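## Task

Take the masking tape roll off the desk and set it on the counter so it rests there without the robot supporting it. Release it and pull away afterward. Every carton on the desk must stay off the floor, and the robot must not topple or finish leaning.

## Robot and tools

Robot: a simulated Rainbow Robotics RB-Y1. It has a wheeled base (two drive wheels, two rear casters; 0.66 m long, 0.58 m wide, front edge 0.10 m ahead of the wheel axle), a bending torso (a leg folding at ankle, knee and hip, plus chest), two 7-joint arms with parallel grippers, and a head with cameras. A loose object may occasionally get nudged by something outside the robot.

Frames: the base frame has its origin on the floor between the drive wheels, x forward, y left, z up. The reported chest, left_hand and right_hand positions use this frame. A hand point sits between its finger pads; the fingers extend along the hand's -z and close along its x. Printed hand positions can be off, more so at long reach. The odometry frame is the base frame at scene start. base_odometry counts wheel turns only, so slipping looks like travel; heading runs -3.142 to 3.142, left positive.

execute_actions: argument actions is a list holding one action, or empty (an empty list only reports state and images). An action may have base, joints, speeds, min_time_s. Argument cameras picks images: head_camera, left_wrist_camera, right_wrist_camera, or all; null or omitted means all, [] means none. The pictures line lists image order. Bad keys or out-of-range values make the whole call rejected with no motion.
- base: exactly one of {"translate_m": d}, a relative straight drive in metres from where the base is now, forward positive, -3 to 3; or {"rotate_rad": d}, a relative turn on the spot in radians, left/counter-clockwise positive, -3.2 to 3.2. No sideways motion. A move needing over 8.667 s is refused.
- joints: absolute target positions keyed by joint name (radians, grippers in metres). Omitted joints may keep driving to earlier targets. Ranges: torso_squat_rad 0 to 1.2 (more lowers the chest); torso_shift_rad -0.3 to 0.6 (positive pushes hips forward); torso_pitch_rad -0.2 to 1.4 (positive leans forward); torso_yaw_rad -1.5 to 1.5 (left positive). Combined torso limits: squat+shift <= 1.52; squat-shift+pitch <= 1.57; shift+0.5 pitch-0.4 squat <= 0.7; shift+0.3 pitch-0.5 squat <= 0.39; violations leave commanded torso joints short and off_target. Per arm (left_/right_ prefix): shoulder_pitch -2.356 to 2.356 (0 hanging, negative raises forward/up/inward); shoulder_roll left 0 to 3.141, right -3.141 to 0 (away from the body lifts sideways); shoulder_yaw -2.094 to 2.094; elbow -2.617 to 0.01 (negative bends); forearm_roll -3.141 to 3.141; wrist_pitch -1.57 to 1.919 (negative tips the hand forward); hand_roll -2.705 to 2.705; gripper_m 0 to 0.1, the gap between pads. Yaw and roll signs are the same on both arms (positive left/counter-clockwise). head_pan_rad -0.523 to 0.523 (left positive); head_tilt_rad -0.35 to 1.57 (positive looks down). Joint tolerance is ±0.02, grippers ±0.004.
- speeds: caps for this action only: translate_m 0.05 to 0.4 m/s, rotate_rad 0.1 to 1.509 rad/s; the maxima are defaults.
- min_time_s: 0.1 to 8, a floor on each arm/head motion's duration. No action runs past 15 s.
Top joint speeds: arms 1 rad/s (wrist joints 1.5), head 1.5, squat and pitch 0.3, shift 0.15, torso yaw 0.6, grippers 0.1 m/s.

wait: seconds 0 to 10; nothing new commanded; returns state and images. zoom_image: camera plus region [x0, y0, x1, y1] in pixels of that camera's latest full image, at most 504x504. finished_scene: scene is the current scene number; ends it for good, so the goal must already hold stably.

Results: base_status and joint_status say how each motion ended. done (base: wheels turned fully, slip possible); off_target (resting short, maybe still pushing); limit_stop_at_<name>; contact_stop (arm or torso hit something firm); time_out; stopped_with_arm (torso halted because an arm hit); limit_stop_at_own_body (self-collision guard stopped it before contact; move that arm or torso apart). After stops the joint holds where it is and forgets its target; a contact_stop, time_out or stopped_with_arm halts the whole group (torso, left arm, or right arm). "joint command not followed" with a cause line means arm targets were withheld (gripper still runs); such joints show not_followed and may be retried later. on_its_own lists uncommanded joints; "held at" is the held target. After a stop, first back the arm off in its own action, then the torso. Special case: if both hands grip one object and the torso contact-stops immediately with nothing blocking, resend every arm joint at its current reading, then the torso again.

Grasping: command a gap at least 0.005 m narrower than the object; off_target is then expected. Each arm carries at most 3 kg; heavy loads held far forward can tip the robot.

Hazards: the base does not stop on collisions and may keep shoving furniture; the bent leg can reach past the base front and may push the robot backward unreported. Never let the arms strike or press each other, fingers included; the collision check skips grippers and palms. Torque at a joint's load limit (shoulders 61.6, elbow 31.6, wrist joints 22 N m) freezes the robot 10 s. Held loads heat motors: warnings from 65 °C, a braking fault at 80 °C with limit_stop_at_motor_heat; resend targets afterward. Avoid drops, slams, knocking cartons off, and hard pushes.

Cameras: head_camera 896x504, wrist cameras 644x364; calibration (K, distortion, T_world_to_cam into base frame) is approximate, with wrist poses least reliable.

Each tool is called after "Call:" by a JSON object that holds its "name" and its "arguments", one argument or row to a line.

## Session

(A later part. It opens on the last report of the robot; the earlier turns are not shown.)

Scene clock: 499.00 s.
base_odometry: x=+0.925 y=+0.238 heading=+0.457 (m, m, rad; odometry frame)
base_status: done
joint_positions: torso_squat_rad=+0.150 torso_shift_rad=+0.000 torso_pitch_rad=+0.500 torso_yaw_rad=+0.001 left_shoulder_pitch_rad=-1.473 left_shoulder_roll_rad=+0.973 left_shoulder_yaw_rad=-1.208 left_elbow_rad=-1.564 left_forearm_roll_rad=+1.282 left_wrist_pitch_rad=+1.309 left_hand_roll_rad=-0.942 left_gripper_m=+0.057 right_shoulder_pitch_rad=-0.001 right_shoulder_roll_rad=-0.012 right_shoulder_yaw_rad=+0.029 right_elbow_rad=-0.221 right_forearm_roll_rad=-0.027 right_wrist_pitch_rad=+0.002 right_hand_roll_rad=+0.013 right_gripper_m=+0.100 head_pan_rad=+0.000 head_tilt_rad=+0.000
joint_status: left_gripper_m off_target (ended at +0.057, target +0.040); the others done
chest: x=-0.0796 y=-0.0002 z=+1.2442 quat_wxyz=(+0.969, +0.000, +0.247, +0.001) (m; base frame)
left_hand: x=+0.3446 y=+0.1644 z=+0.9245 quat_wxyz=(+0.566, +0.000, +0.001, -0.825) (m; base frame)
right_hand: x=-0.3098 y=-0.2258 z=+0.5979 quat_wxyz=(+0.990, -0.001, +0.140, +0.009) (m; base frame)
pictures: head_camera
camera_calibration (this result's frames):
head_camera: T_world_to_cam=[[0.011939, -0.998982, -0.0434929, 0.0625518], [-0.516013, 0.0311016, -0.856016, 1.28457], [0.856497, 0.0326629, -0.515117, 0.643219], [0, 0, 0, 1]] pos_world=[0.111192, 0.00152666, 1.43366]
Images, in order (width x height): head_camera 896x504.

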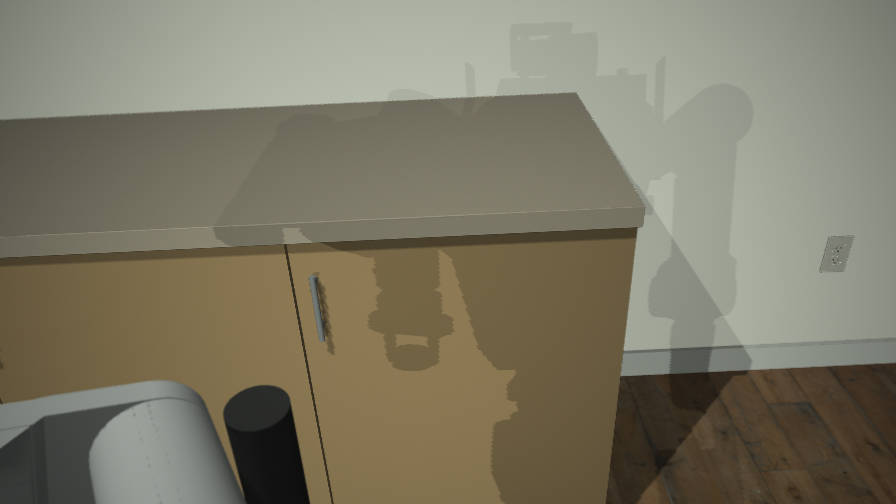

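By my measurements the counter top is about 0.90 m high, with its front edge about 1.11 m ahead. I'll raise the hand and drive in until the tape is about 15 cm past the front edge.

Call:
{"name": "execute_actions", "arguments": {
  "actions": [
    {"base": {"translate_m": 0.91}, "joints": {"left_shoulder_pitch_rad": -1.573, "left_shoulder_roll_rad": 1.048, "left_shoulder_yaw_rad": -1.171, "left_elbow_rad": -1.646, "left_forearm_roll_rad": 1.383, "left_wrist_pitch_rad": 1.411, "left_hand_roll_rad": -0.924, "left_gripper_m": 0.04, "head_tilt_rad": 0.45, "head_pan_rad": 0.2}, "min_time_s": 1.0}
  ],
  "cameras": ["head_camera", "left_wrist_camera"]
}}

Scene clock: 564.63 s.
base_odometry: x=+1.742 y=+0.640 heading=+0.457 (m, m, rad; odometry frame)
base_status: done
joint_positions: torso_squat_rad=+0.150 torso_shift_rad=+0.000 torso_pitch_rad=+0.500 torso_yaw_rad=+0.001 left_shoulder_pitch_rad=-1.573 left_shoulder_roll_rad=+1.048 left_shoulder_yaw_rad=-1.171 left_elbow_rad=-1.646 left_forearm_roll_rad=+1.383 left_wrist_pitch_rad=+1.411 left_hand_roll_rad=-0.924 left_gripper_m=+0.057 right_shoulder_pitch_rad=-0.001 right_shoulder_roll_rad=-0.012 right_shoulder_yaw_rad=+0.029 right_elbow_rad=-0.221 right_forearm_roll_rad=-0.027 right_wrist_pitch_rad=+0.002 right_hand_roll_rad=+0.013 right_gripper_m=+0.100 head_pan_rad=+0.200 head_tilt_rad=+0.450
joint_status: left_gripper_m off_target (ended at +0.057, target +0.040); the others done
chest: x=-0.0796 y=-0.0002 z=+1.2442 quat_wxyz=(+0.969, +0.000, +0.247, +0.001) (m; base frame)
left_hand: x=+0.3496 y=+0.1643 z=+0.9844 quat_wxyz=(+0.565, +0.000, +0.001, -0.825) (m; base frame)
right_hand: x=-0.3097 y=-0.2258 z=+0.5979 quat_wxyz=(+0.990, -0.001, +0.140, +0.009) (m; base frame)
pictures: head_camera, left_wrist_camera
camera_calibration (this result's frames):
head_camera: T_world_to_cam=[[0.166034, -0.976279, -0.138969, 0.191617], [-0.833969, -0.0638107, -0.548109, 0.861958], [0.526239, 0.206901, -0.824781, 1.09147], [0, 0, 0, 1]] pos_world=[0.112654, 0.0162465, 1.3993]
left_wrist_camera: T_world_to_cam=[[-0.320576, -0.94716, 0.0109438, 0.253393], [-0.756853, 0.263077, 0.598301, -0.324852], [-0.569565, 0.183518, -0.801197, 1.04202], [0, 0, 0, 1]] pos_world=[0.428864, 0.134236, 1.02645]
Images, in order (width x height): head_camera 896x504, left_wrist_camera 644x364.

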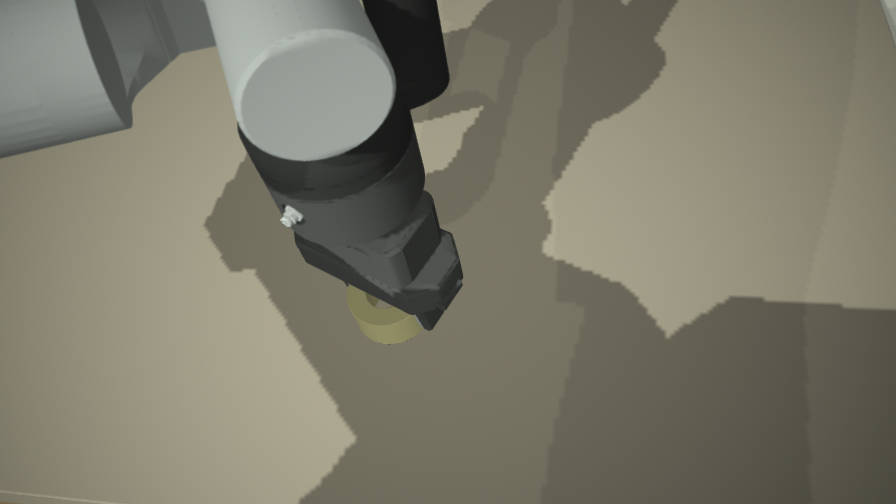

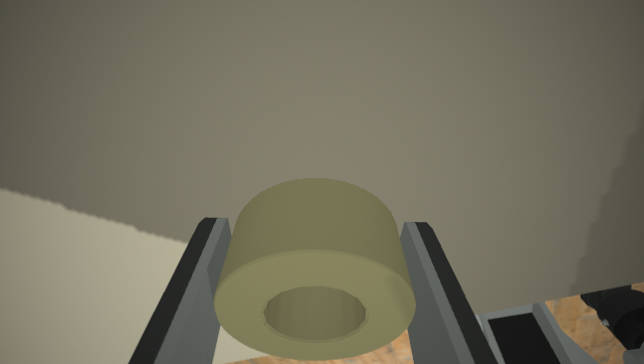

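The tape is over the counter. I'll lower it gently toward the surface.

Call:
{"name": "execute_actions", "arguments": {
  "actions": [
    {"joints": {"left_shoulder_pitch_rad": -1.506, "left_shoulder_roll_rad": 0.998, "left_shoulder_yaw_rad": -1.196, "left_elbow_rad": -1.591, "left_forearm_roll_rad": 1.316, "left_wrist_pitch_rad": 1.343, "left_hand_roll_rad": -0.936, "left_gripper_m": 0.04}, "min_time_s": 1.2}
  ],
  "cameras": ["head_camera", "left_wrist_camera"]
}}

Scene clock: 571.07 s.
base_odometry: x=+1.742 y=+0.640 heading=+0.457 (m, m, rad; odometry frame)
base_status: not commanded
joint_positions: torso_squat_rad=+0.150 torso_shift_rad=+0.000 torso_pitch_rad=+0.500 torso_yaw_rad=+0.001 left_shoulder_pitch_rad=-1.507 left_shoulder_roll_rad=+0.998 left_shoulder_yaw_rad=-1.196 left_elbow_rad=-1.591 left_forearm_roll_rad=+1.316 left_wrist_pitch_rad=+1.343 left_hand_roll_rad=-0.936 left_gripper_m=+0.057 right_shoulder_pitch_rad=-0.001 right_shoulder_roll_rad=-0.012 right_shoulder_yaw_rad=+0.029 right_elbow_rad=-0.221 right_forearm_roll_rad=-0.027 right_wrist_pitch_rad=+0.002 right_hand_roll_rad=+0.013 right_gripper_m=+0.100 head_pan_rad=+0.200 head_tilt_rad=+0.450
joint_status: left_gripper_m off_target (ended at +0.057, target +0.040); the others done
chest: x=-0.0796 y=-0.0002 z=+1.2442 quat_wxyz=(+0.969, +0.000, +0.247, +0.001) (m; base frame)
left_hand: x=+0.3473 y=+0.1644 z=+0.9446 quat_wxyz=(+0.567, +0.000, +0.000, -0.824) (m; base frame)
right_hand: x=-0.3097 y=-0.2258 z=+0.5979 quat_wxyz=(+0.990, -0.001, +0.140, +0.009) (m; base frame)
pictures: head_camera, left_wrist_camera
camera_calibration (this result's frames):
head_camera: T_world_to_cam=[[0.166034, -0.976279, -0.138969, 0.191617], [-0.833969, -0.0638105, -0.54811, 0.861958], [0.52624, 0.206901, -0.824781, 1.09147], [0, 0, 0, 1]] pos_world=[0.112653, 0.0162463, 1.3993]
left_wrist_camera: T_world_to_cam=[[-0.318052, -0.948005, 0.0113785, 0.252028], [-0.757454, 0.261304, 0.598317, -0.302342], [-0.570181, 0.181678, -0.801178, 1.00931], [0, 0, 0, 1]] pos_world=[0.426636, 0.134558, 0.986665]
Images, in order (width x height): head_camera 896x504, left_wrist_camera 644x364.

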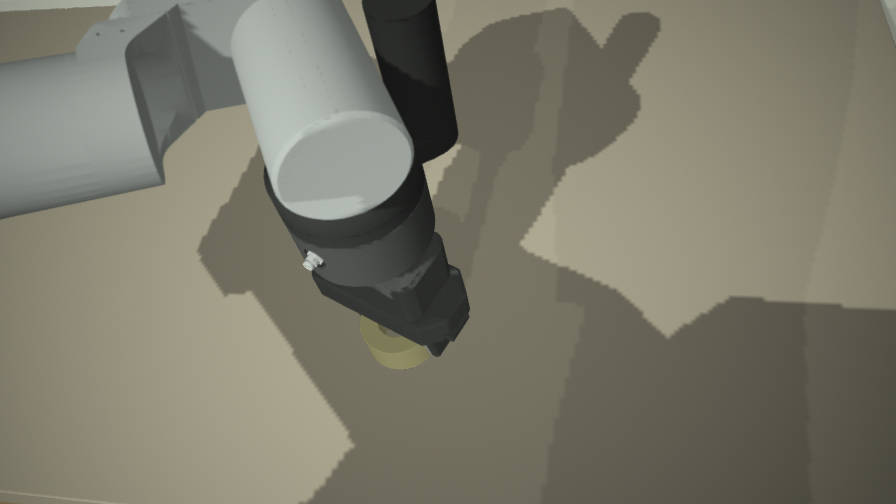

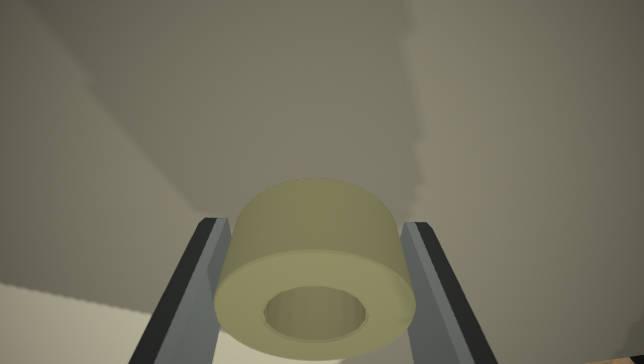

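The tape should be at or just above the surface now, so I'll open the gripper.

Call:
{"name": "execute_actions", "arguments": {
  "actions": [
    {"joints": {"left_gripper_m": 0.1}}
  ],
  "cameras": ["left_wrist_camera"]
}}

Scene clock: 575.17 s.
base_odometry: x=+1.742 y=+0.640 heading=+0.457 (m, m, rad; odometry frame)
base_status: not commanded
joint_positions: torso_squat_rad=+0.150 torso_shift_rad=+0.000 torso_pitch_rad=+0.500 torso_yaw_rad=+0.001 left_shoulder_pitch_rad=-1.507 left_shoulder_roll_rad=+0.998 left_shoulder_yaw_rad=-1.196 left_elbow_rad=-1.591 left_forearm_roll_rad=+1.316 left_wrist_pitch_rad=+1.343 left_hand_roll_rad=-0.936 left_gripper_m=+0.100 right_shoulder_pitch_rad=-0.001 right_shoulder_roll_rad=-0.012 right_shoulder_yaw_rad=+0.029 right_elbow_rad=-0.221 right_forearm_roll_rad=-0.027 right_wrist_pitch_rad=+0.002 right_hand_roll_rad=+0.013 right_gripper_m=+0.100 head_pan_rad=+0.200 head_tilt_rad=+0.450
joint_status: all done
chest: x=-0.0796 y=-0.0002 z=+1.2442 quat_wxyz=(+0.969, +0.000, +0.247, +0.001) (m; base frame)
left_hand: x=+0.3473 y=+0.1644 z=+0.9446 quat_wxyz=(+0.567, +0.000, +0.000, -0.824) (m; base frame)
right_hand: x=-0.3097 y=-0.2258 z=+0.5979 quat_wxyz=(+0.990, -0.001, +0.140, +0.009) (m; base frame)
pictures: left_wrist_camera
camera_calibration (this result's frames):
left_wrist_camera: T_world_to_cam=[[-0.318057, -0.948003, 0.0113754, 0.252028], [-0.757438, 0.261301, 0.598338, -0.302365], [-0.570199, 0.181689, -0.801163, 1.00928], [0, 0, 0, 1]] pos_world=[0.426629, 0.134556, 0.98665]
Images, in order (width x height): left_wrist_camera 644x364.

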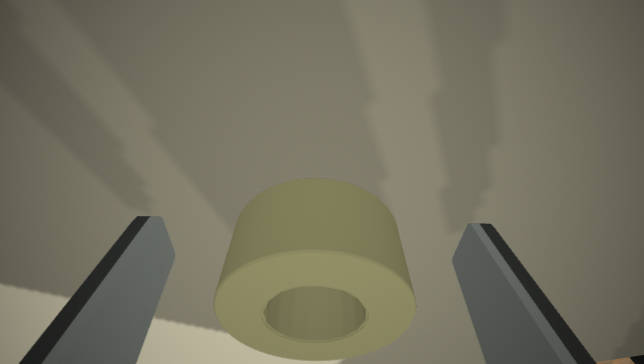

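The tape stayed put on the counter. I'll raise the hand clear and then back away.

Call:
{"name": "execute_actions", "arguments": {
  "actions": [
    {"joints": {"left_shoulder_pitch_rad": -1.573, "left_shoulder_roll_rad": 1.048, "left_shoulder_yaw_rad": -1.171, "left_elbow_rad": -1.646, "left_forearm_roll_rad": 1.383, "left_wrist_pitch_rad": 1.411, "left_hand_roll_rad": -0.924}, "min_time_s": 0.8}
  ],
  "cameras": []
}}

Call:
{"name": "execute_actions", "arguments": {
  "actions": [
    {"base": {"translate_m": -0.5}, "joints": {"head_tilt_rad": 0.1, "head_pan_rad": 0.1}}
  ],
  "cameras": ["head_camera"]
}}

Scene clock: 582.63 s.
base_odometry: x=+1.742 y=+0.640 heading=+0.457 (m, m, rad; odometry frame)
base_status: not commanded
joint_positions: torso_squat_rad=+0.150 torso_shift_rad=+0.000 torso_pitch_rad=+0.500 torso_yaw_rad=+0.001 left_shoulder_pitch_rad=-1.573 left_shoulder_roll_rad=+1.048 left_shoulder_yaw_rad=-1.171 left_elbow_rad=-1.646 left_forearm_roll_rad=+1.383 left_wrist_pitch_rad=+1.411 left_hand_roll_rad=-0.924 left_gripper_m=+0.100 right_shoulder_pitch_rad=-0.001 right_shoulder_roll_rad=-0.012 right_shoulder_yaw_rad=+0.029 right_elbow_rad=-0.221 right_forearm_roll_rad=-0.027 right_wrist_pitch_rad=+0.002 right_hand_roll_rad=+0.013 right_gripper_m=+0.100 head_pan_rad=+0.200 head_tilt_rad=+0.450
joint_status: all done
chest: x=-0.0796 y=-0.0002 z=+1.2442 quat_wxyz=(+0.969, +0.000, +0.247, +0.001) (m; base frame)
left_hand: x=+0.3495 y=+0.1643 z=+0.9842 quat_wxyz=(+0.565, +0.000, +0.001, -0.825) (m; base frame)
right_hand: x=-0.3097 y=-0.2258 z=+0.5979 quat_wxyz=(+0.990, -0.001, +0.140, +0.009) (m; base frame)
pictures: none
No camera images: the call's "cameras" was empty. Leave "cameras" out to get every camera's image.

Scene clock: 586.00 s.
base_odometry: x=+1.293 y=+0.419 heading=+0.458 (m, m, rad; odometry frame)
base_status: done
joint_positions: torso_squat_rad=+0.150 torso_shift_rad=+0.000 torso_pitch_rad=+0.500 torso_yaw_rad=+0.001 left_shoulder_pitch_rad=-1.573 left_shoulder_roll_rad=+1.048 left_shoulder_yaw_rad=-1.171 left_elbow_rad=-1.646 left_forearm_roll_rad=+1.383 left_wrist_pitch_rad=+1.411 left_hand_roll_rad=-0.924 left_gripper_m=+0.100 right_shoulder_pitch_rad=-0.001 right_shoulder_roll_rad=-0.012 right_shoulder_yaw_rad=+0.029 right_elbow_rad=-0.221 right_forearm_roll_rad=-0.027 right_wrist_pitch_rad=+0.002 right_hand_roll_rad=+0.013 right_gripper_m=+0.100 head_pan_rad=+0.100 head_tilt_rad=+0.100
joint_status: all done
chest: x=-0.0797 y=-0.0002 z=+1.2442 quat_wxyz=(+0.969, +0.000, +0.247, +0.001) (m; base frame)
left_hand: x=+0.3495 y=+0.1643 z=+0.9845 quat_wxyz=(+0.565, +0.000, +0.000, -0.825) (m; base frame)
right_hand: x=-0.3097 y=-0.2258 z=+0.5979 quat_wxyz=(+0.990, -0.001, +0.139, +0.009) (m; base frame)
pictures: head_camera
camera_calibration (this result's frames):
head_camera: T_world_to_cam=[[0.0950108, -0.991208, -0.0920894, 0.128105], [-0.600777, 0.0166681, -0.799243, 1.20753], [0.793751, 0.131262, -0.593911, 0.756693], [0, 0, 0, 1]] pos_world=[0.112661, 0.00752676, 1.42632]
Images, in order (width x height): head_camera 896x504.

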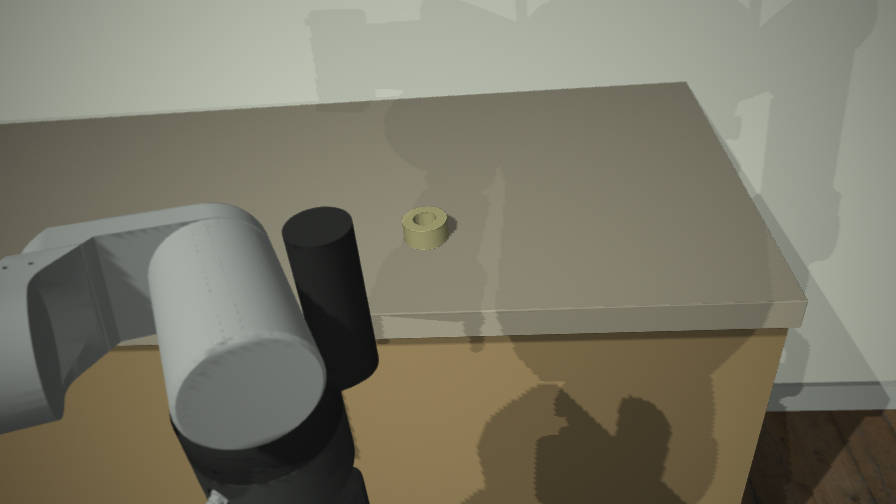

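The tape roll is resting on the counter and the robot is clear of it, so I'll end scene 1.

Call:
{"name": "finished_scene", "arguments": {
  "scene": 1
}}

The scene is finished: the task was done.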